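## Task

Pick up the newly cut stick lying on the desk and set it down on the floor of the tray that is also on the desk, entirely within the tray's walls. At the end the tray must still rest flat with nearly all of it supported by the desk. Release the stick and pull the robot away. The robot must not topple or finish leaning, or the task fails. A result that stays in place only because the robot is holding it is not accepted.

## Robot and tools

ROBOT. A wheeled base with a lifting column carrying a head and two six-joint arms (left and right), each ending in a two-finger gripper. Shoulder height S = 0.90 m + column_m. Folded, as at the start, the robot measures 0.73 m long, 0.62 m wide and S + 0.43 m tall, with its front 0.40 m ahead of the column. The base drives forward/back and turns in place; it cannot slide sideways. Loose objects may occasionally get a brief push from outside.

FRAMES. Base frame: origin on the floor under the column, between the drive wheels; x forward, y left, z up, metres. left_hand and right_hand are reported in this frame: the point where the fingers meet (tips 8 mm further). The hand's z axis is the finger direction (quat_wxyz maps (0,0,1) onto it), its y axis runs along the opening. Odometry frame = base frame at scene start; base_odometry counts wheel turns only, so slip shows as travel. Heading is positive leftward, -3.142 to 3.142.

execute_actions. Argument actions: a list holding one action or none (empty = just report). An action may contain base, joints, or both, plus optional speeds; its motions start together. base holds exactly one key: translate_m (relative drive, metres, + forward, -3 to 3) or rotate_rad (relative turn in place, radians, + counter-clockwise seen from above, -3.2 to 3.2). Base moves count from the base position in the latest state report. joints: one flat object keyed by joint name, all values absolute targets: column_m 0 to 0.8; head_tilt_rad -0.61 to 1.308 (0 level, + down); for each arm, left_/right_joint1_rad -2.879 to 2.879, joint2 0 to 3.141, joint3 0 to 3.019, joint4 -1.692 to 1.57, joint5 -1.57 to 1.57 (+ swings hand to robot's right), joint6 -2.094 to 2.094 (+ clockwise seen from behind), left_/right_gripper_m 0 to 0.093 (fingertip gap in metres). Done tolerances: column 0.005, head 0.03, joints 1-6 0.045/0.14/0.09/0.055/0.03/0.035, gripper 0.003. speeds caps this action only: translate_m 0.05-0.8 m/s, rotate_rad 0.1-1 rad/s (defaults are the maxima); it does not slow arms. A base move needing over 8.667 s is refused; no action runs past 15 s. Unknown keys or out-of-range values refuse the whole call. cameras: list from cam_head_left, cam_head_right, cam_left_wrist, cam_right_wrist, nav_camera, all; omitted/null/["all"] gives every camera, [] none. Omitted joints may still be driving toward earlier targets.

wait: seconds 0 to 10; nothing new commanded; returns state and images. zoom_image: camera plus region [x0,y0,x1,y1] pixels from the top-left, at most 504x504, on that camera's latest full image. finished_scene: scene = current scene number; ends it irreversibly after the last command is held and reports success. Replying without a tool call ends everything.

ARM GEOMETRY (approximate). With joint1 at -1.57 (left) or 1.57 (right) and joints 5, 6 at 0, the arm moves in a forward vertical plane 0.23 m beside the column. a = j2 - 0.35, b = 1.05 + j2 - j3, c = b - j4 (c = 1.57 means fingers straight down). Hand ahead = 0.12 + 0.39 sin a + 0.38 cos b + 0.25 cos c; height = S + 0.39 cos a - 0.38 sin b - 0.25 sin c. E.g. j2,j3,j4 = 0.93,0.78,0.14 gives 0.60 m ahead, 0.25 m below S. Real hands sit up to about 5 cm lower and nearer (around 12 cm with heavy loads); trust reported hand positions (1-3 cm accuracy). Reach about 1 m; lowest about 0.99 m below S at 0.3 m ahead. Below 0.4 m height the housing blocks hands nearer than 0.45 m. Light objects (up to 0.3 kg) are safe with fingers down, out to 0.6 m ahead.

GRIPPER. Fingers 7 cm long; outer width is opening + 1 cm at tips, + 5 cm at base; body 10 cm wide, 7 cm thick; wrist camera juts 11 cm to one side. To grip, command an opening smaller than the object; off_target is then normal. A reported opening staying 0.002 m or more above target means something is held.

RESULTS. base_status and joint_status: done, off_target (resting off target, may still push), contact_stop (column or base only; target dropped), time_out, not_followed with "joint command not followed" and a cause line (safety check withheld an arm's targets; back those joints off at least 0.05 rad, or move the other arm). on_its_own lists uncommanded behaviour; "held at" is the held target. motor_effort shows wheel effort percentages, peak in brackets. turned_by_wheels vs turned_by_imu differing by over about 4% and 0.05 rad means collision or slip. base_tilt in degrees; wheel_motors_off = 1 when wheels are shut down after about 3 s of hard pushing (2 s off).

CAUTIONS. Small joint changes (under 0.03 rad, 0.08 for joints 2-3) may not move; approach contacts in about 0.05 rad steps from your last target. A blocked arm keeps pushing and heats motors (worse with joint5 far over); resend the reported positions to relax it. The column halts going down when a hand touches something and then refuses to descend until raised 0.2 m. After a base contact_stop, back off 0.05 m before turning. A desk edge between 0.30 m and S - 0.26 m high can reach the column. Never let the arms collide or press on each other. Avoid dropping, slamming, tipping the tray, or shoving objects; release and back away before ending.

Each tool is called as name(argument=value, ...), one argument or row to a line, values as JSON.

## Session

execute_actions(
  actions=[],
)

Scene clock: 0.00 s.
Joint torques (N m, as the arm reports them, + toward a larger angle): no reading
base_odometry: x=+0.000 y=+0.000 heading=+0.000 (m, m, rad; odometry frame)
turned_by_wheels: +0.000 (rad since the last result)
turned_by_imu: +0.000 (rad since the last result)
base_tilt: forward=+0.4 right=+0.1 (deg)
base_status: not commanded
joint_positions: column_m=+0.555 head_tilt_rad=+0.859 left_joint1_rad=-1.599 left_joint2_rad=+0.909 left_joint3_rad=+0.418 left_joint4_rad=-0.975 left_joint5_rad=-0.021 left_joint6_rad=-0.016 left_gripper_m=+0.094 right_joint1_rad=+1.574 right_joint2_rad=+0.892 right_joint3_rad=+0.413 right_joint4_rad=-0.979 right_joint5_rad=+0.043 right_joint6_rad=-0.105 right_gripper_m=+0.094
joint_status: not commanded
wheel_motors_off: 0
motor_effort: left_wheel=+5 right_wheel=+0 (%)
left_hand: x=+0.1428 y=+0.2225 z=+1.2563 quat_wxyz=(+0.454, -0.009, -0.891, -0.006) (m; base frame)
right_hand: x=+0.1432 y=-0.2322 z=+1.2582 quat_wxyz=(+0.451, +0.057, -0.891, -0.005) (m; base frame)
pictures: cam_head_left, cam_head_right, cam_left_wrist, cam_right_wrist, nav_camera
Images, in order (width x height): cam_head_left 504x504, cam_head_right 504x504, cam_left_wrist 616x616, cam_right_wrist 616x616, nav_camera 504x504.

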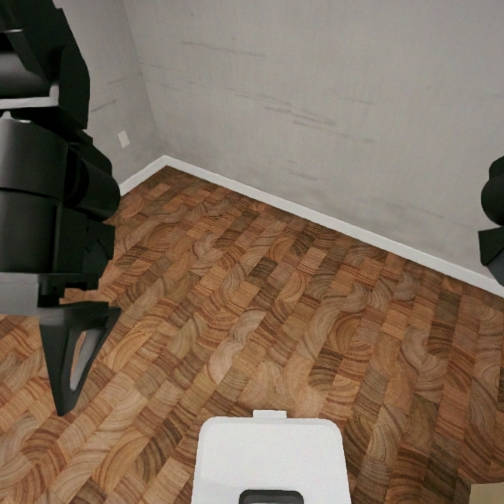

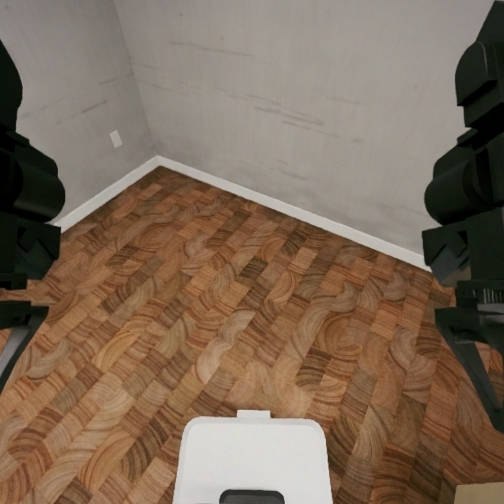

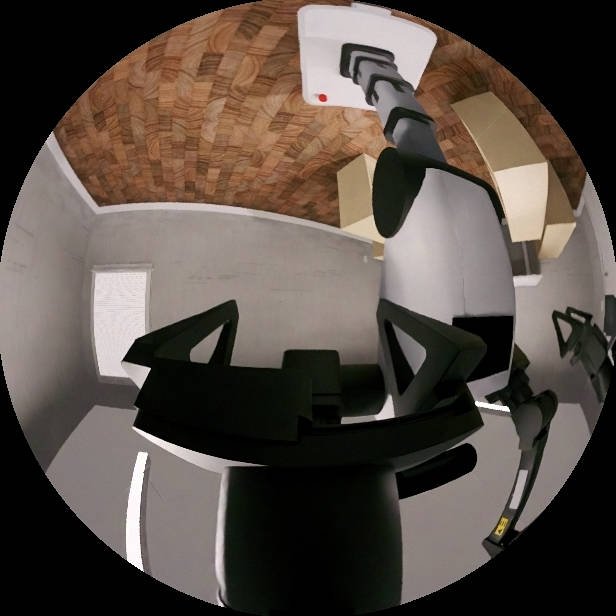

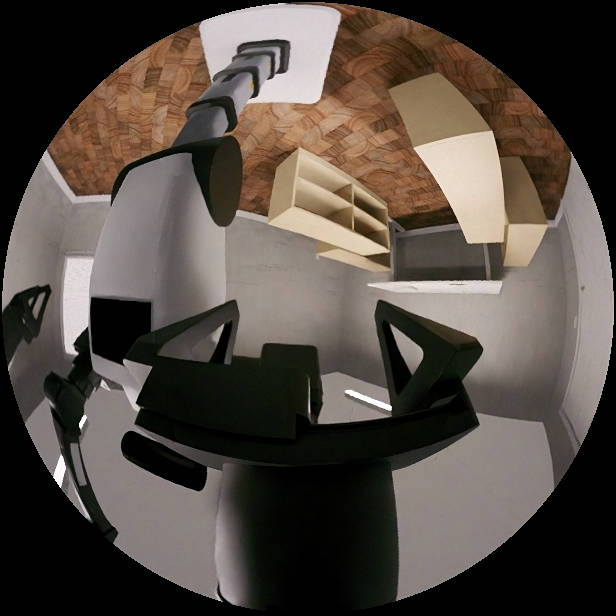

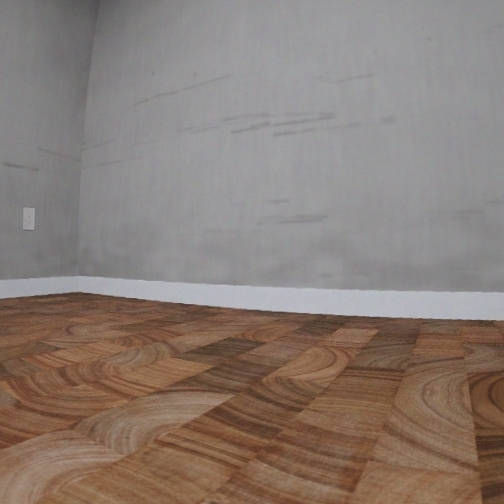

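execute_actions(
  actions=[
    {"base":{"rotate_rad":-0.8},"speeds":{"rotate_rad":0.5},"joints":{"head_tilt_rad":1.0}},
  ],
  cameras=["cam_head_left","cam_head_right","nav_camera"],
)

Scene clock: 10.27 s.
Joint torques (N m, as the arm reports them, + toward a larger angle): left_arm=[ 1.22 -9.28 -0.98 -1.21 -0.02 -0.02] | right_arm=[-0.9  -5.38 -1.47 -1.3   0.    0.13]
base_odometry: x=+0.000 y=+0.000 heading=-0.799 (m, m, rad; odometry frame)
turned_by_wheels: -0.799 (rad since the last result)
turned_by_imu: -0.784 (rad since the last result)
base_tilt: forward=+0.3 right=+0.1 (deg)
base_status: done
joint_positions: column_m=+0.555 head_tilt_rad=+1.000 left_joint1_rad=-1.599 left_joint2_rad=+0.909 left_joint3_rad=+0.418 left_joint4_rad=-0.975 left_joint5_rad=-0.021 left_joint6_rad=-0.016 left_gripper_m=+0.094 right_joint1_rad=+1.574 right_joint2_rad=+0.892 right_joint3_rad=+0.413 right_joint4_rad=-0.979 right_joint5_rad=+0.043 right_joint6_rad=-0.105 right_gripper_m=+0.094
joint_status: all done
wheel_motors_off: 0
motor_effort: left_wheel=+4(56) right_wheel=-4(48) (%)
left_hand: x=+0.1428 y=+0.2225 z=+1.2563 quat_wxyz=(+0.454, -0.009, -0.891, -0.006) (m; base frame)
right_hand: x=+0.1432 y=-0.2322 z=+1.2582 quat_wxyz=(+0.451, +0.057, -0.891, -0.005) (m; base frame)
pictures: cam_head_left, cam_head_right, nav_camera
Images, in order (width x height): cam_head_left 504x504, cam_head_right 504x504, nav_camera 504x504.

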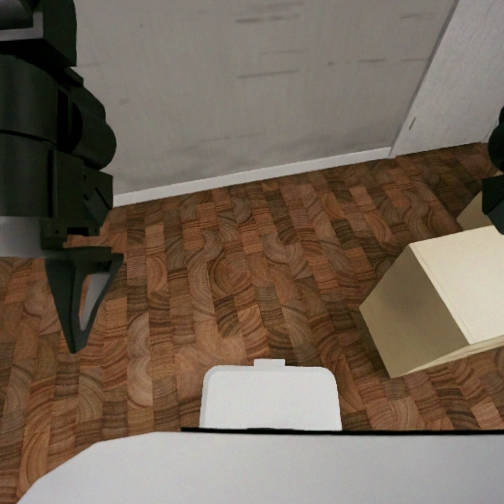

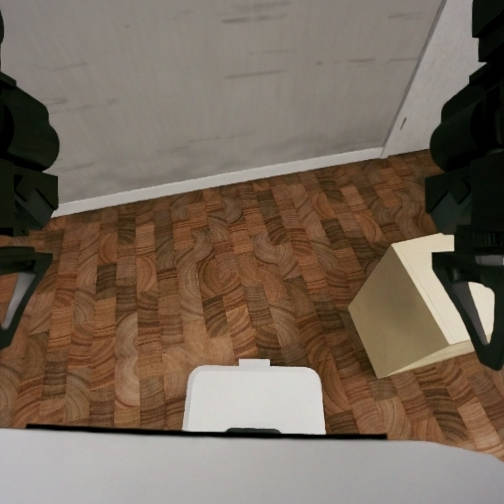

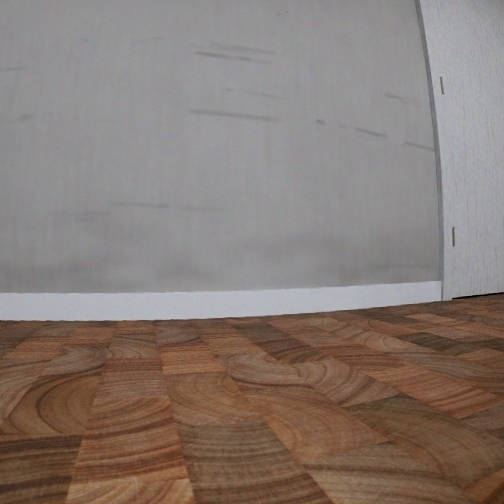

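Clear. Wall normal is about heading −0.55, so the aisle is about −2.12.

execute_actions(
  actions=[
    {"base":{"rotate_rad":-1.35},"joints":{"head_tilt_rad":0.75}},
  ],
  cameras=["cam_head_left","cam_head_right","nav_camera"],
)

Scene clock: 19.07 s.
Joint torques (N m, as the arm reports them, + toward a larger angle): left_arm=[ 1.23 -9.08 -0.87 -1.16 -0.05  0.  ] | right_arm=[-1.34 -5.83 -1.24 -1.15 -0.04  0.14]
base_odometry: x=+0.000 y=+0.000 heading=-2.148 (m, m, rad; odometry frame)
turned_by_wheels: -1.349 (rad since the last result)
turned_by_imu: -1.333 (rad since the last result)
base_tilt: forward=+0.3 right=+0.1 (deg)
base_status: done
joint_positions: column_m=+0.555 head_tilt_rad=+0.766 left_joint1_rad=-1.599 left_joint2_rad=+0.909 left_joint3_rad=+0.418 left_joint4_rad=-0.975 left_joint5_rad=-0.021 left_joint6_rad=-0.016 left_gripper_m=+0.094 right_joint1_rad=+1.574 right_joint2_rad=+0.892 right_joint3_rad=+0.413 right_joint4_rad=-0.979 right_joint5_rad=+0.043 right_joint6_rad=-0.105 right_gripper_m=+0.094
joint_status: all done
wheel_motors_off: 0
motor_effort: left_wheel=+4(29) right_wheel=-4(26) (%)
left_hand: x=+0.1428 y=+0.2225 z=+1.2563 quat_wxyz=(+0.454, -0.009, -0.891, -0.006) (m; base frame)
right_hand: x=+0.1432 y=-0.2322 z=+1.2582 quat_wxyz=(+0.451, +0.057, -0.891, -0.005) (m; base frame)
pictures: cam_head_left, cam_head_right, nav_camera
Images, in order (width x height): cam_head_left 504x504, cam_head_right 504x504, nav_camera 504x504.

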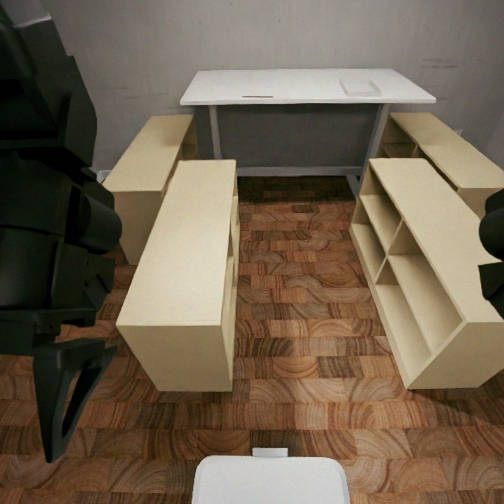

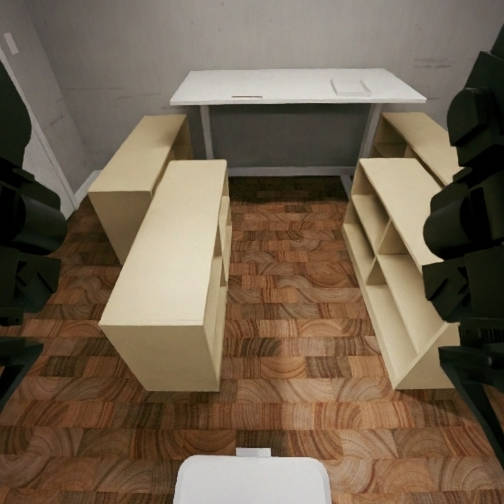

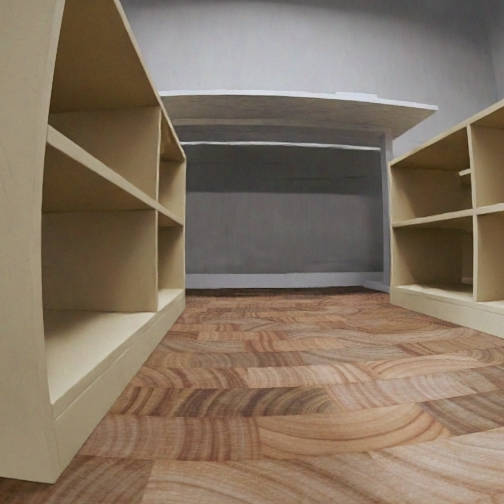

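execute_actions(
  actions=[
    {"base":{"rotate_rad":-0.9}},
  ],
  cameras=[],
)

execute_actions(
  actions=[
    {"base":{"translate_m":0.36},"joints":{"head_tilt_rad":0.9}},
  ],
  cameras=["cam_head_left"],
)

execute_actions(
  actions=[
    {"base":{"rotate_rad":0.9},"speeds":{"rotate_rad":0.6}},
  ],
  cameras=["cam_head_left","cam_head_right","nav_camera"],
)

Scene clock: 33.23 s.
Joint torques (N m, as the arm reports them, + toward a larger angle): left_arm=[ 1.11 -9.14 -0.92 -1.18 -0.03  0.  ] | right_arm=[-1.05 -5.91 -1.44 -1.1  -0.06  0.09]
base_odometry: x=+0.000 y=+0.000 heading=-3.047 (m, m, rad; odometry frame)
turned_by_wheels: -0.899 (rad since the last result)
turned_by_imu: -0.889 (rad since the last result)
base_tilt: forward=+0.4 right=+0.1 (deg)
base_status: done
joint_positions: column_m=+0.555 head_tilt_rad=+0.766 left_joint1_rad=-1.599 left_joint2_rad=+0.909 left_joint3_rad=+0.418 left_joint4_rad=-0.975 left_joint5_rad=-0.021 left_joint6_rad=-0.016 left_gripper_m=+0.094 right_joint1_rad=+1.574 right_joint2_rad=+0.892 right_joint3_rad=+0.413 right_joint4_rad=-0.979 right_joint5_rad=+0.043 right_joint6_rad=-0.105 right_gripper_m=+0.094
joint_status: not commanded
wheel_motors_off: 0
motor_effort: left_wheel=+4(29) right_wheel=-3(26) (%)
left_hand: x=+0.1428 y=+0.2225 z=+1.2563 quat_wxyz=(+0.454, -0.009, -0.891, -0.006) (m; base frame)
right_hand: x=+0.1432 y=-0.2322 z=+1.2582 quat_wxyz=(+0.451, +0.057, -0.891, -0.005) (m; base frame)
pictures: none
No camera images: the call's "cameras" was empty. Leave "cameras" out to get every camera's image.

Scene clock: 35.60 s.
Joint torques (N m, as the arm reports them, + toward a larger angle): left_arm=[ 1.13 -9.06 -0.88 -1.13 -0.04  0.  ] | right_arm=[-1.3  -4.88 -1.02 -0.95 -0.14  0.06]
base_odometry: x=-0.358 y=-0.034 heading=-3.049 (m, m, rad; odometry frame)
turned_by_wheels: -0.001 (rad since the last result)
turned_by_imu: -0.002 (rad since the last result)
base_tilt: forward=+0.3 right=+0.1 (deg)
base_status: done
joint_positions: column_m=+0.555 head_tilt_rad=+0.901 left_joint1_rad=-1.599 left_joint2_rad=+0.909 left_joint3_rad=+0.419 left_joint4_rad=-0.975 left_joint5_rad=-0.021 left_joint6_rad=-0.016 left_gripper_m=+0.094 right_joint1_rad=+1.574 right_joint2_rad=+0.892 right_joint3_rad=+0.414 right_joint4_rad=-0.979 right_joint5_rad=+0.043 right_joint6_rad=-0.105 right_gripper_m=+0.094
joint_status: all done
wheel_motors_off: 0
motor_effort: left_wheel=-2(59) right_wheel=+2(53) (%)
left_hand: x=+0.1435 y=+0.2225 z=+1.2561 quat_wxyz=(+0.453, -0.009, -0.891, -0.006) (m; base frame)
right_hand: x=+0.1436 y=-0.2322 z=+1.2581 quat_wxyz=(+0.450, +0.057, -0.891, -0.005) (m; base frame)
pictures: cam_head_left
Images, in order (width x height): cam_head_left 504x504.

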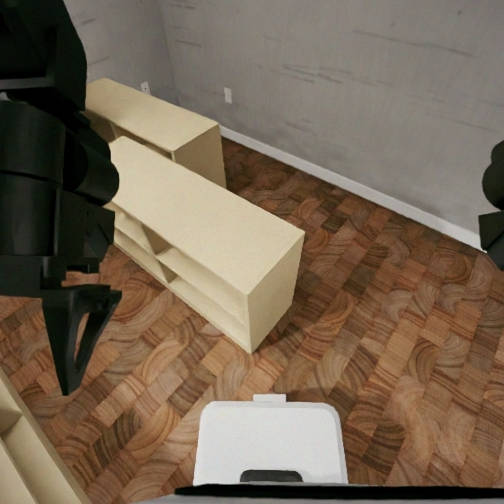

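Scene clock: 38.17 s.
Joint torques (N m, as the arm reports them, + toward a larger angle): left_arm=[ 1.07 -9.07 -0.89 -1.13 -0.03 -0.01] | right_arm=[-1.32 -5.24 -1.11 -1.15 -0.1   0.1 ]
base_odometry: x=-0.358 y=-0.034 heading=-2.150 (m, m, rad; odometry frame)
turned_by_wheels: +0.899 (rad since the last result)
turned_by_imu: +0.881 (rad since the last result)
base_tilt: forward=+0.4 right=+0.2 (deg)
base_status: done
joint_positions: column_m=+0.555 head_tilt_rad=+0.901 left_joint1_rad=-1.599 left_joint2_rad=+0.909 left_joint3_rad=+0.419 left_joint4_rad=-0.975 left_joint5_rad=-0.021 left_joint6_rad=-0.016 left_gripper_m=+0.094 right_joint1_rad=+1.574 right_joint2_rad=+0.892 right_joint3_rad=+0.414 right_joint4_rad=-0.979 right_joint5_rad=+0.043 right_joint6_rad=-0.105 right_gripper_m=+0.094
joint_status: not commanded
wheel_motors_off: 0
motor_effort: left_wheel=-4(59) right_wheel=+4(40) (%)
left_hand: x=+0.1435 y=+0.2225 z=+1.2561 quat_wxyz=(+0.453, -0.009, -0.891, -0.006) (m; base frame)
right_hand: x=+0.1436 y=-0.2322 z=+1.2581 quat_wxyz=(+0.450, +0.057, -0.891, -0.005) (m; base frame)
pictures: cam_head_left, cam_head_right, nav_camera
Images, in order (width x height): cam_head_left 504x504, cam_head_right 504x504, nav_camera 504x504.

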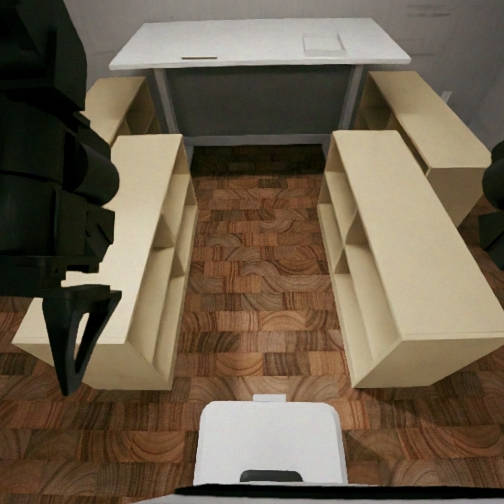

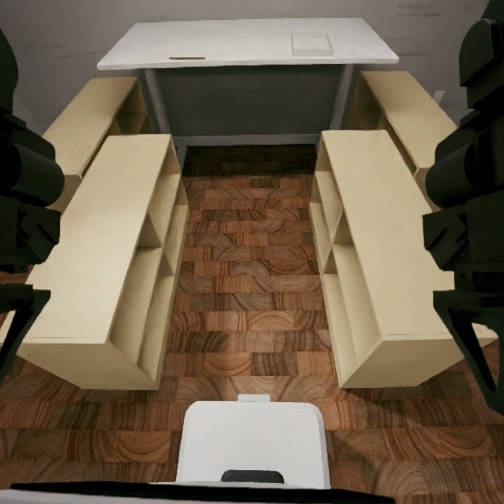

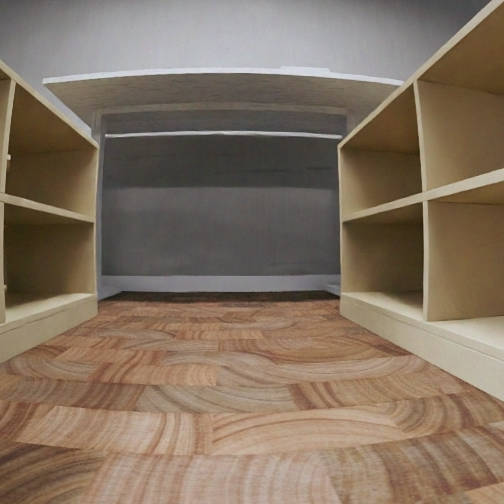

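execute_actions(
  actions=[
    {"base":{"rotate_rad":0.04}},
  ],
  cameras=[],
)

execute_actions(
  actions=[
    {"base":{"translate_m":0.8},"joints":{"column_m":0.75}},
  ],
  cameras=["cam_head_left","cam_head_right","nav_camera"],
)

Scene clock: 44.20 s.
Joint torques (N m, as the arm reports them, + toward a larger angle): left_arm=[ 1.12 -9.24 -0.93 -1.14 -0.03  0.01] | right_arm=[-1.54 -5.01 -1.29 -0.89 -0.06  0.08]
base_odometry: x=-0.358 y=-0.034 heading=-2.111 (m, m, rad; odometry frame)
turned_by_wheels: +0.039 (rad since the last result)
turned_by_imu: +0.037 (rad since the last result)
base_tilt: forward=+0.3 right=+0.1 (deg)
base_status: done
joint_positions: column_m=+0.555 head_tilt_rad=+0.901 left_joint1_rad=-1.599 left_joint2_rad=+0.909 left_joint3_rad=+0.418 left_joint4_rad=-0.975 left_joint5_rad=-0.021 left_joint6_rad=-0.016 left_gripper_m=+0.094 right_joint1_rad=+1.574 right_joint2_rad=+0.892 right_joint3_rad=+0.414 right_joint4_rad=-0.979 right_joint5_rad=+0.043 right_joint6_rad=-0.105 right_gripper_m=+0.094
joint_status: not commanded
wheel_motors_off: 0
motor_effort: left_wheel=-4(29) right_wheel=+4(26) (%)
left_hand: x=+0.1431 y=+0.2225 z=+1.2562 quat_wxyz=(+0.454, -0.009, -0.891, -0.006) (m; base frame)
right_hand: x=+0.1436 y=-0.2322 z=+1.2581 quat_wxyz=(+0.450, +0.057, -0.891, -0.005) (m; base frame)
pictures: none
No camera images: the call's "cameras" was empty. Leave "cameras" out to get every camera's image.

Scene clock: 47.33 s.
Joint torques (N m, as the arm reports them, + toward a larger angle): left_arm=[ 1.03 -9.17 -1.   -1.17 -0.04  0.01] | right_arm=[-0.6  -5.99 -1.54 -1.24 -0.11  0.16]
base_odometry: x=-0.769 y=-0.720 heading=-2.110 (m, m, rad; odometry frame)
turned_by_wheels: +0.000 (rad since the last result)
turned_by_imu: +0.000 (rad since the last result)
base_tilt: forward=+0.4 right=+0.0 (deg)
base_status: done
joint_positions: column_m=+0.750 head_tilt_rad=+0.902 left_joint1_rad=-1.599 left_joint2_rad=+0.909 left_joint3_rad=+0.420 left_joint4_rad=-0.975 left_joint5_rad=-0.021 left_joint6_rad=-0.016 left_gripper_m=+0.094 right_joint1_rad=+1.574 right_joint2_rad=+0.892 right_joint3_rad=+0.415 right_joint4_rad=-0.979 right_joint5_rad=+0.043 right_joint6_rad=-0.105 right_gripper_m=+0.094
joint_status: all done
wheel_motors_off: 0
motor_effort: left_wheel=+0(62) right_wheel=+0(53) (%)
left_hand: x=+0.1441 y=+0.2225 z=+1.4511 quat_wxyz=(+0.453, -0.009, -0.892, -0.006) (m; base frame)
right_hand: x=+0.1440 y=-0.2322 z=+1.4532 quat_wxyz=(+0.450, +0.057, -0.891, -0.005) (m; base frame)
pictures: cam_head_left, cam_head_right, nav_camera
Images, in order (width x height): cam_head_left 504x504, cam_head_right 504x504, nav_camera 504x504.

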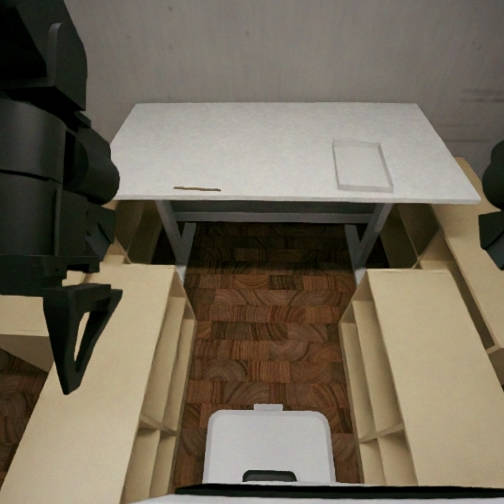

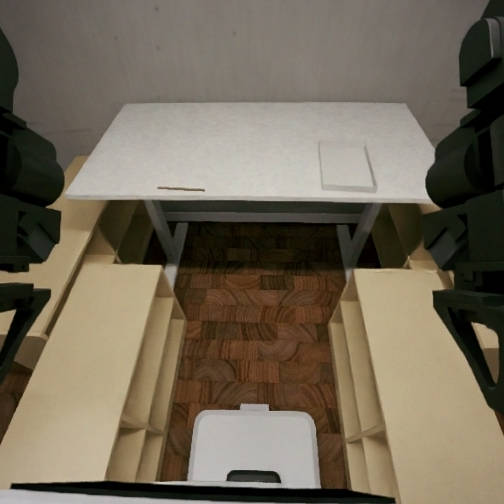

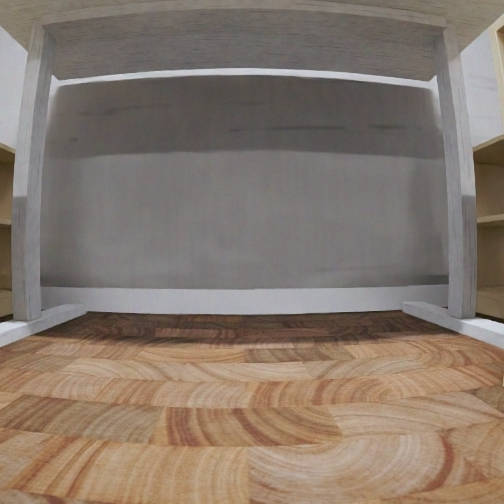

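execute_actions(
  actions=[
    {"base":{"translate_m":0.3},"joints":{"column_m":0.8,"head_tilt_rad":1.0,"left_joint1_rad":-1.57,"left_joint2_rad":0.95,"left_joint3_rad":1.04,"left_joint4_rad":-0.56,"left_joint5_rad":0,"left_joint6_rad":1.5,"left_gripper_m":0.07}},
  ],
  cameras=["cam_head_left","cam_head_right","cam_left_wrist"],
)

Scene clock: 80.07 s.
Joint torques (N m, as the arm reports them, + toward a larger angle): left_arm=[  2.5  -18.08   5.63   0.56   0.19   0.14] | right_arm=[-1.39 -5.55 -1.5  -1.03 -0.07  0.16]
base_odometry: x=-0.924 y=-0.978 heading=-2.110 (m, m, rad; odometry frame)
turned_by_wheels: +0.000 (rad since the last result)
turned_by_imu: -0.002 (rad since the last result)
base_tilt: forward=+0.2 right=+0.2 (deg)
base_status: done
joint_positions: column_m=+0.800 head_tilt_rad=+1.000 left_joint1_rad=-1.580 left_joint2_rad=+0.944 left_joint3_rad=+1.035 left_joint4_rad=-0.561 left_joint5_rad=-0.004 left_joint6_rad=+1.487 left_gripper_m=+0.070 right_joint1_rad=+1.574 right_joint2_rad=+0.892 right_joint3_rad=+0.415 right_joint4_rad=-0.979 right_joint5_rad=+0.043 right_joint6_rad=-0.105 right_gripper_m=+0.094
joint_status: all done
wheel_motors_off: 0
motor_effort: left_wheel=+0(30) right_wheel=+0(28) (%)
left_hand: x=+0.5739 y=+0.2210 z=+1.4627 quat_wxyz=(-0.021, -0.678, -0.734, -0.017) (m; base frame)
right_hand: x=+0.1442 y=-0.2322 z=+1.5031 quat_wxyz=(+0.450, +0.058, -0.891, -0.005) (m; base frame)
pictures: cam_head_left, cam_head_right, cam_left_wrist
Images, in order (width x height): cam_head_left 504x504, cam_head_right 504x504, cam_left_wrist 616x616.

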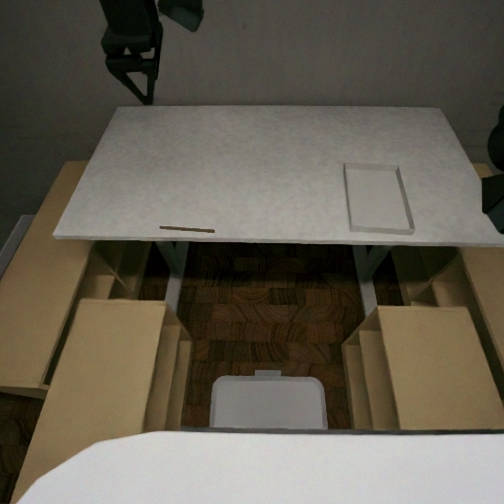

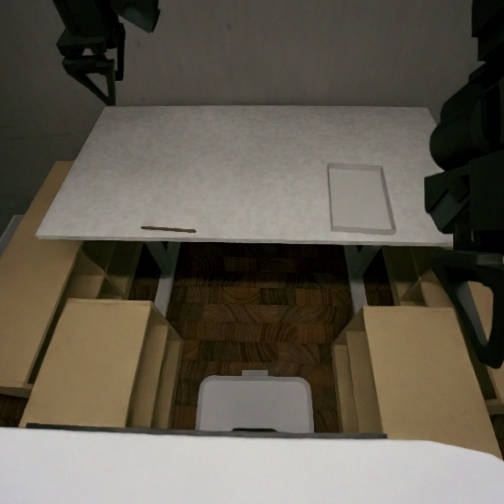

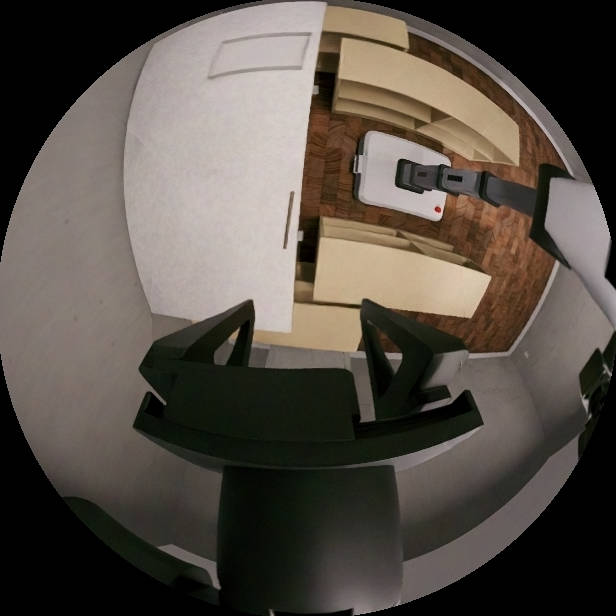

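execute_actions(
  actions=[
    {"base":{"translate_m":0.11},"joints":{"column_m":0.42,"left_joint1_rad":-1.44,"left_joint4_rad":-0.61,"left_joint5_rad":0.08,"left_joint6_rad":1.7}},
  ],
  cameras=["cam_head_left","cam_head_right","cam_left_wrist"],
)

Scene clock: 96.00 s.
Joint torques (N m, as the arm reports them, + toward a larger angle): left_arm=[  1.76 -17.58   5.59   0.19   0.18   0.15] | right_arm=[-1.63 -5.7  -1.62 -1.08 -0.05  0.13]
base_odometry: x=-0.980 y=-1.072 heading=-2.110 (m, m, rad; odometry frame)
turned_by_wheels: +0.000 (rad since the last result)
turned_by_imu: -0.003 (rad since the last result)
base_tilt: forward=+0.5 right=-0.1 (deg)
base_status: done
joint_positions: column_m=+0.420 head_tilt_rad=+1.000 left_joint1_rad=-1.436 left_joint2_rad=+0.944 left_joint3_rad=+1.035 left_joint4_rad=-0.603 left_joint5_rad=+0.076 left_joint6_rad=+1.688 left_gripper_m=+0.070 right_joint1_rad=+1.574 right_joint2_rad=+0.892 right_joint3_rad=+0.415 right_joint4_rad=-0.979 right_joint5_rad=+0.043 right_joint6_rad=-0.105 right_gripper_m=+0.094
joint_status: all done
wheel_motors_off: 0
motor_effort: left_wheel=+0(31) right_wheel=+0(29) (%)
left_hand: x=+0.5626 y=+0.2722 z=+1.0848 quat_wxyz=(+0.011, -0.725, -0.689, -0.019) (m; base frame)
right_hand: x=+0.1445 y=-0.2322 z=+1.1231 quat_wxyz=(+0.449, +0.058, -0.891, -0.005) (m; base frame)
pictures: cam_head_left, cam_head_right, cam_left_wrist
Images, in order (width x height): cam_head_left 504x504, cam_head_right 504x504, cam_left_wrist 616x616.

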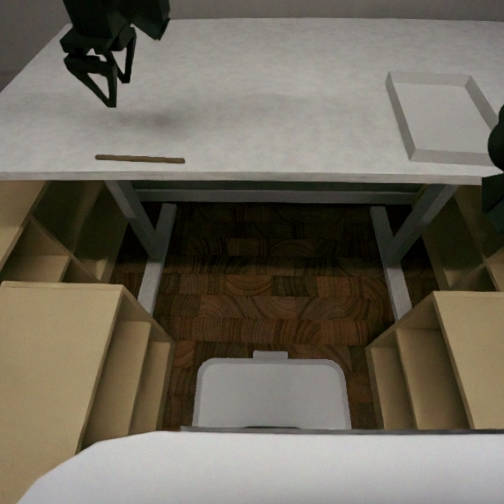

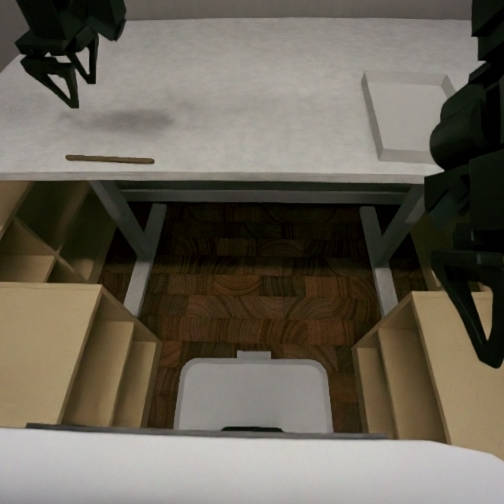

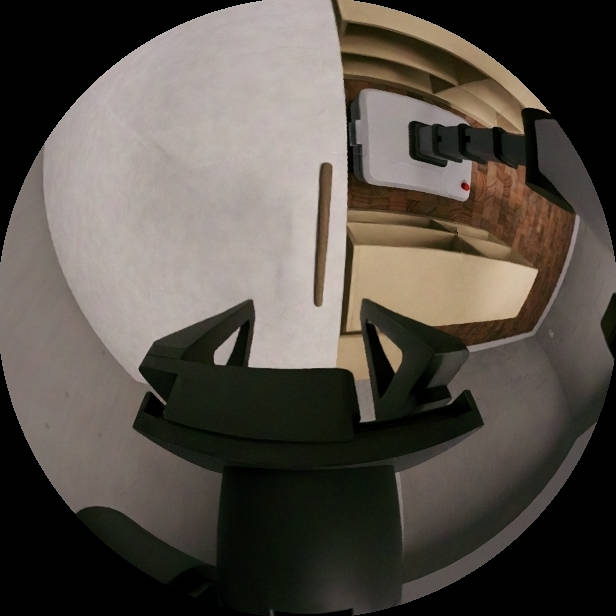

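execute_actions(
  actions=[
    {"base":{"translate_m":-0.018},"joints":{"column_m":0.33,"left_joint6_rad":1.74,"head_tilt_rad":0.7}},
  ],
  cameras=["cam_head_left","cam_head_right","cam_left_wrist"],
)

Scene clock: 103.13 s.
Joint torques (N m, as the arm reports them, + toward a larger angle): left_arm=[  1.55 -17.73   5.57   0.17   0.18   0.17] | right_arm=[-1.17 -5.39 -0.96 -1.04 -0.03  0.16]
base_odometry: x=-0.971 y=-1.056 heading=-2.110 (m, m, rad; odometry frame)
turned_by_wheels: +0.000 (rad since the last result)
turned_by_imu: -0.002 (rad since the last result)
base_tilt: forward=+0.5 right=+0.1 (deg)
base_status: done
joint_positions: column_m=+0.330 head_tilt_rad=+0.717 left_joint1_rad=-1.436 left_joint2_rad=+0.945 left_joint3_rad=+1.033 left_joint4_rad=-0.603 left_joint5_rad=+0.076 left_joint6_rad=+1.728 left_gripper_m=+0.070 right_joint1_rad=+1.574 right_joint2_rad=+0.892 right_joint3_rad=+0.411 right_joint4_rad=-0.979 right_joint5_rad=+0.043 right_joint6_rad=-0.105 right_gripper_m=+0.094
joint_status: all done
wheel_motors_off: 0
motor_effort: left_wheel=+0(32) right_wheel=+0(28) (%)
left_hand: x=+0.5613 y=+0.2721 z=+0.9942 quat_wxyz=(+0.012, -0.738, -0.674, -0.018) (m; base frame)
right_hand: x=+0.1423 y=-0.2322 z=+1.0339 quat_wxyz=(+0.451, +0.057, -0.891, -0.005) (m; base frame)
pictures: cam_head_left, cam_head_right, cam_left_wrist
Images, in order (width x height): cam_head_left 504x504, cam_head_right 504x504, cam_left_wrist 616x616.

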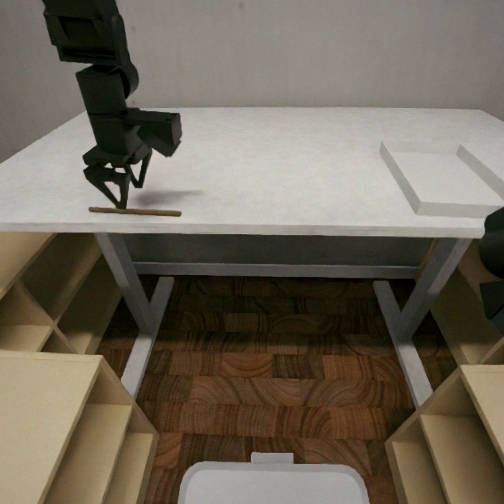

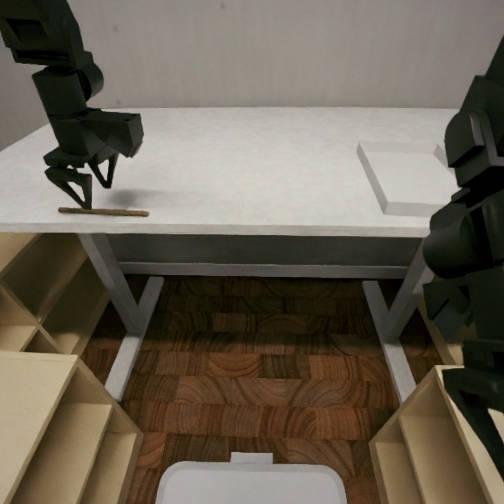

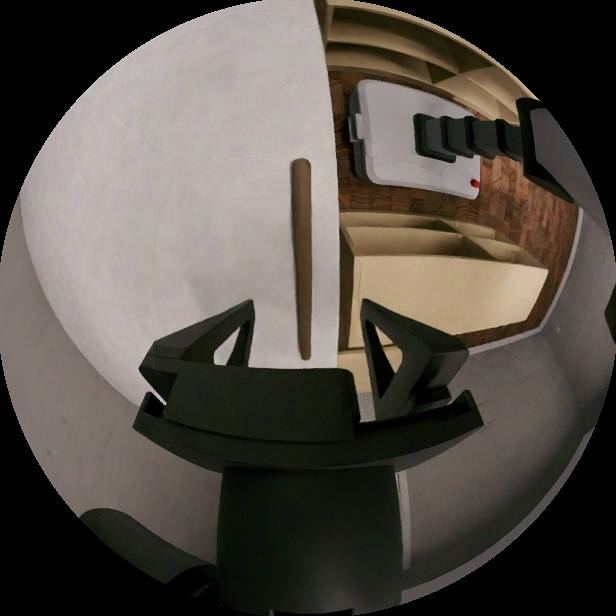

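execute_actions(
  actions=[
    {"joints":{"column_m":0.30,"left_gripper_m":0.04}},
  ],
  cameras=["cam_head_left","cam_left_wrist"],
)

zoom_image(
  camera="cam_head_left",
  region=[60,140,200,240],
)

Scene clock: 108.83 s.
Joint torques (N m, as the arm reports them, + toward a larger angle): left_arm=[  1.54 -17.91   5.6    0.18   0.16   0.12] | right_arm=[-1.35 -4.87 -1.09 -0.99 -0.01  0.13]
base_odometry: x=-0.971 y=-1.056 heading=-2.110 (m, m, rad; odometry frame)
turned_by_wheels: +0.000 (rad since the last result)
turned_by_imu: -0.002 (rad since the last result)
base_tilt: forward=+0.3 right=+0.1 (deg)
base_status: not commanded
joint_positions: column_m=+0.300 head_tilt_rad=+0.716 left_joint1_rad=-1.436 left_joint2_rad=+0.945 left_joint3_rad=+1.033 left_joint4_rad=-0.603 left_joint5_rad=+0.076 left_joint6_rad=+1.728 left_gripper_m=+0.040 right_joint1_rad=+1.574 right_joint2_rad=+0.892 right_joint3_rad=+0.411 right_joint4_rad=-0.979 right_joint5_rad=+0.043 right_joint6_rad=-0.105 right_gripper_m=+0.094
joint_status: all done
wheel_motors_off: 0
motor_effort: left_wheel=+0(0) right_wheel=+0(0) (%)
left_hand: x=+0.5613 y=+0.2721 z=+0.9642 quat_wxyz=(+0.012, -0.738, -0.674, -0.018) (m; base frame)
right_hand: x=+0.1423 y=-0.2322 z=+1.0039 quat_wxyz=(+0.451, +0.057, -0.891, -0.005) (m; base frame)
pictures: cam_head_left, cam_left_wrist
Images, in order (width x height): cam_head_left 504x504, cam_left_wrist 616x616.

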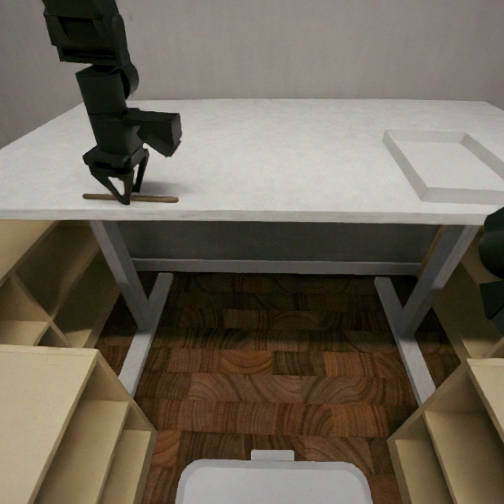

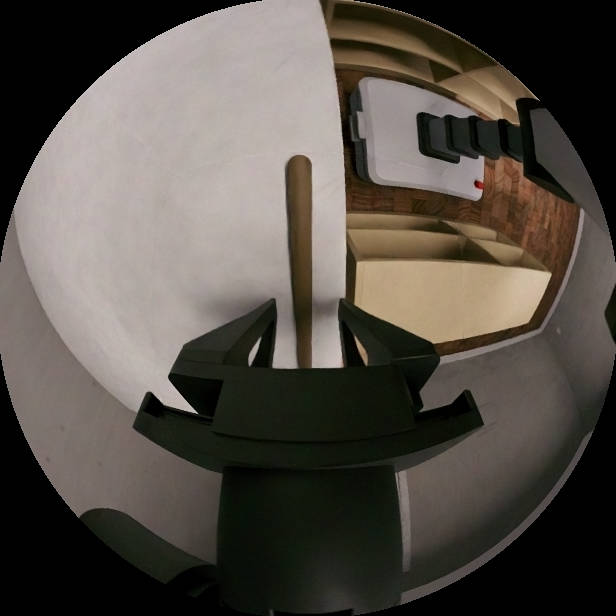

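Region (60, 140, 200, 240) of cam_head_left's 504x504 image, scaled by 3.600, with more detail than that image has; it fills the top 360 rows of this view, and the rest is white.

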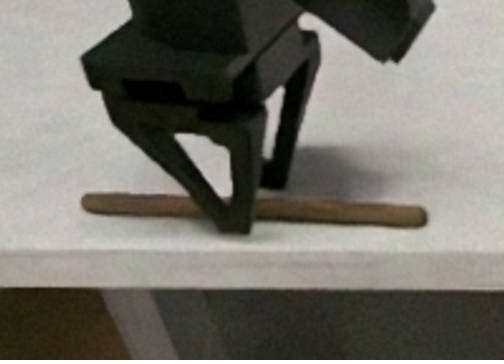

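Tips are near the stick's centre height; a bit lower.

execute_actions(
  actions=[
    {"joints":{"column_m":0.292}},
  ],
  cameras=[],
)

execute_actions(
  actions=[
    {"joints":{"left_gripper_m":0.004}},
  ],
  cameras=["cam_head_left","cam_left_wrist"],
)

zoom_image(
  camera="cam_head_left",
  region=[60,140,200,240],
)

Scene clock: 114.83 s.
Joint torques (N m, as the arm reports them, + toward a larger angle): left_arm=[  1.34 -17.25   5.68   0.29   0.15   0.12] | right_arm=[-1.05 -6.02 -1.09 -1.19  0.02  0.17]
base_odometry: x=-0.971 y=-1.056 heading=-2.110 (m, m, rad; odometry frame)
turned_by_wheels: +0.000 (rad since the last result)
turned_by_imu: -0.002 (rad since the last result)
base_tilt: forward=+0.4 right=+0.2 (deg)
base_status: not commanded
joint_positions: column_m=+0.292 head_tilt_rad=+0.716 left_joint1_rad=-1.436 left_joint2_rad=+0.942 left_joint3_rad=+1.033 left_joint4_rad=-0.604 left_joint5_rad=+0.076 left_joint6_rad=+1.729 left_gripper_m=+0.040 right_joint1_rad=+1.574 right_joint2_rad=+0.892 right_joint3_rad=+0.411 right_joint4_rad=-0.979 right_joint5_rad=+0.043 right_joint6_rad=-0.105 right_gripper_m=+0.094
joint_status: all done
wheel_motors_off: 0
motor_effort: left_wheel=+0(0) right_wheel=+0(1) (%)
left_hand: x=+0.5617 y=+0.2720 z=+0.9574 quat_wxyz=(+0.011, -0.739, -0.674, -0.019) (m; base frame)
right_hand: x=+0.1423 y=-0.2322 z=+0.9959 quat_wxyz=(+0.451, +0.057, -0.891, -0.005) (m; base frame)
pictures: none
No camera images: the call's "cameras" was empty. Leave "cameras" out to get every camera's image.

Scene clock: 115.40 s.
Joint torques (N m, as the arm reports them, + toward a larger angle): left_arm=[  1.4  -17.4    5.6    0.46   0.15   0.12] | right_arm=[-1.2  -5.41 -1.17 -1.12 -0.05  0.15]
base_odometry: x=-0.971 y=-1.056 heading=-2.110 (m, m, rad; odometry frame)
turned_by_wheels: +0.000 (rad since the last result)
turned_by_imu: +0.000 (rad since the last result)
base_tilt: forward=+0.4 right=+0.0 (deg)
base_status: not commanded
joint_positions: column_m=+0.292 head_tilt_rad=+0.716 left_joint1_rad=-1.436 left_joint2_rad=+0.942 left_joint3_rad=+1.033 left_joint4_rad=-0.609 left_joint5_rad=+0.076 left_joint6_rad=+1.729 left_gripper_m=+0.009 right_joint1_rad=+1.574 right_joint2_rad=+0.892 right_joint3_rad=+0.411 right_joint4_rad=-0.979 right_joint5_rad=+0.043 right_joint6_rad=-0.105 right_gripper_m=+0.094
joint_status: left_gripper_m off_target (ended at +0.009, target +0.004)
wheel_motors_off: 0
motor_effort: left_wheel=+0(0) right_wheel=+0(0) (%)
left_hand: x=+0.5604 y=+0.2719 z=+0.9573 quat_wxyz=(+0.013, -0.739, -0.674, -0.016) (m; base frame)
right_hand: x=+0.1423 y=-0.2322 z=+0.9959 quat_wxyz=(+0.451, +0.057, -0.891, -0.005) (m; base frame)
pictures: cam_head_left, cam_left_wrist
Images, in order (width x height): cam_head_left 504x504, cam_left_wrist 616x616.

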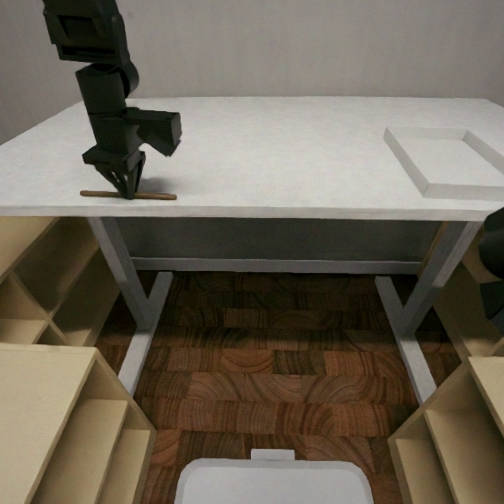

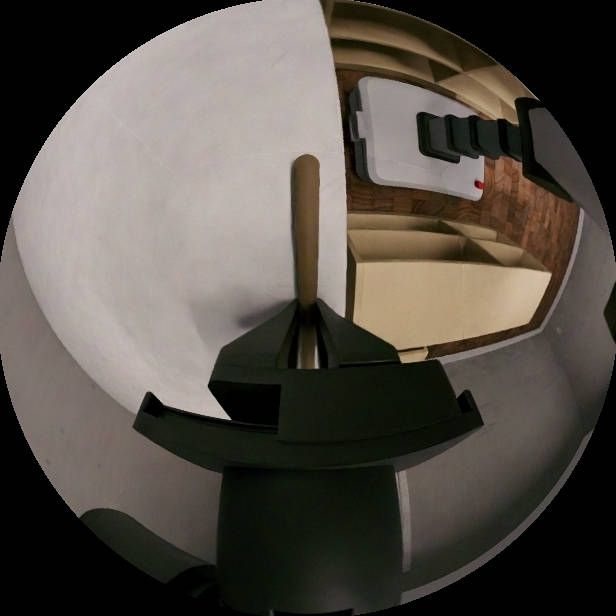

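Region (60, 140, 200, 240) of cam_head_left's 504x504 image, scaled by 3.600, with more detail than that image has; it fills the top 360 rows of this view, and the rest is white.

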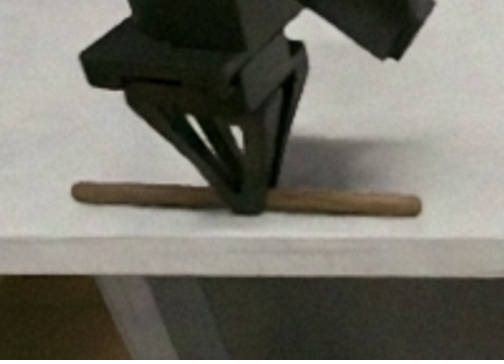

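execute_actions(
  actions=[
    {"joints":{"column_m":0.62,"head_tilt_rad":1.0,"right_joint2_rad":0.2,"right_joint3_rad":0.03,"right_joint4_rad":-0.45}},
  ],
  cameras=["cam_left_wrist"],
)

execute_actions(
  actions=[
    {"base":{"translate_m":0.15},"joints":{"left_joint1_rad":-1.9,"left_joint2_rad":1.4,"left_joint3_rad":1.6,"left_joint4_rad":-0.75,"left_joint5_rad":-0.3,"left_joint6_rad":1.9}},
  ],
  cameras=["cam_head_left","cam_left_wrist"],
)

Scene clock: 140.47 s.
Joint torques (N m, as the arm reports them, + toward a larger angle): left_arm=[  1.51 -17.28   5.7    0.46   0.13   0.15] | right_arm=[-1.1   0.66  3.71  0.51 -0.09  0.13]
base_odometry: x=-0.971 y=-1.056 heading=-2.110 (m, m, rad; odometry frame)
turned_by_wheels: +0.000 (rad since the last result)
turned_by_imu: -0.003 (rad since the last result)
base_tilt: forward=+0.5 right=+0.2 (deg)
base_status: not commanded
joint_positions: column_m=+0.620 head_tilt_rad=+1.000 left_joint1_rad=-1.436 left_joint2_rad=+0.942 left_joint3_rad=+1.033 left_joint4_rad=-0.609 left_joint5_rad=+0.076 left_joint6_rad=+1.729 left_gripper_m=+0.009 right_joint1_rad=+1.574 right_joint2_rad=+0.195 right_joint3_rad=+0.025 right_joint4_rad=-0.455 right_joint5_rad=+0.043 right_joint6_rad=-0.105 right_gripper_m=+0.094
joint_status: all done
wheel_motors_off: 0
motor_effort: left_wheel=+0(1) right_wheel=+0(1) (%)
left_hand: x=+0.5603 y=+0.2719 z=+1.2851 quat_wxyz=(+0.013, -0.739, -0.674, -0.016) (m; base frame)
right_hand: x=+0.1732 y=-0.2321 z=+1.2998 quat_wxyz=(+0.052, +0.054, -0.997, +0.018) (m; base frame)
pictures: cam_left_wrist
Images, in order (width x height): cam_left_wrist 616x616.

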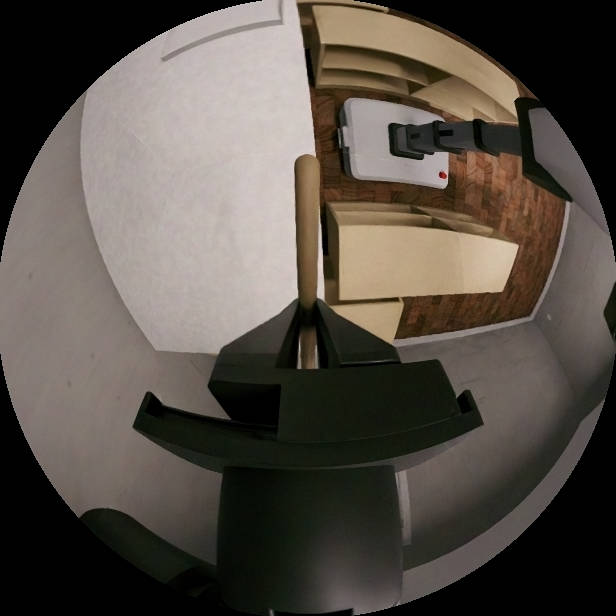

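Scene clock: 142.37 s.
Joint torques (N m, as the arm reports them, + toward a larger angle): left_arm=[ -1.25 -25.01   6.74   0.29  -0.14   0.13] | right_arm=[-1.46  1.32  3.71  0.33 -0.03  0.13]
base_odometry: x=-1.048 y=-1.185 heading=-2.111 (m, m, rad; odometry frame)
turned_by_wheels: +0.000 (rad since the last result)
turned_by_imu: -0.001 (rad since the last result)
base_tilt: forward=+0.3 right=+0.0 (deg)
base_status: done
joint_positions: column_m=+0.620 head_tilt_rad=+1.000 left_joint1_rad=-1.913 left_joint2_rad=+1.406 left_joint3_rad=+1.584 left_joint4_rad=-0.746 left_joint5_rad=-0.296 left_joint6_rad=+1.889 left_gripper_m=+0.009 right_joint1_rad=+1.574 right_joint2_rad=+0.197 right_joint3_rad=+0.026 right_joint4_rad=-0.455 right_joint5_rad=+0.043 right_joint6_rad=-0.105 right_gripper_m=+0.094
joint_status: all done
wheel_motors_off: 0
motor_effort: left_wheel=+0(31) right_wheel=+0(27) (%)
left_hand: x=+0.6863 y=+0.0695 z=+1.1963 quat_wxyz=(+0.006, -0.860, -0.511, +0.006) (m; base frame)
right_hand: x=+0.1739 y=-0.2321 z=+1.2998 quat_wxyz=(+0.052, +0.054, -0.997, +0.018) (m; base frame)
pictures: cam_head_left, cam_left_wrist
Images, in order (width x height): cam_head_left 504x504, cam_left_wrist 616x616.

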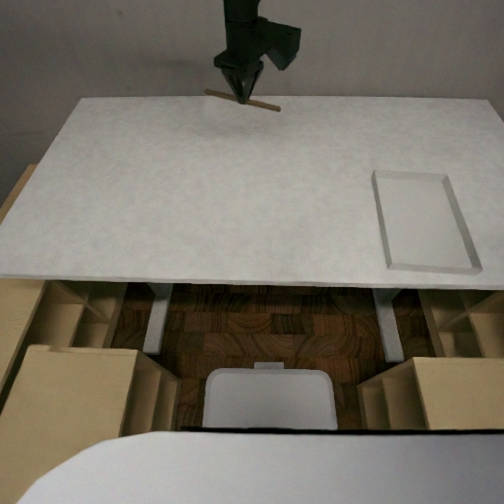

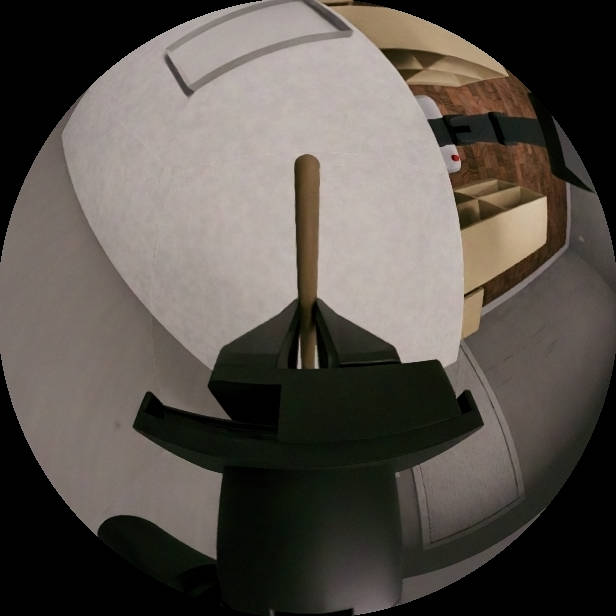

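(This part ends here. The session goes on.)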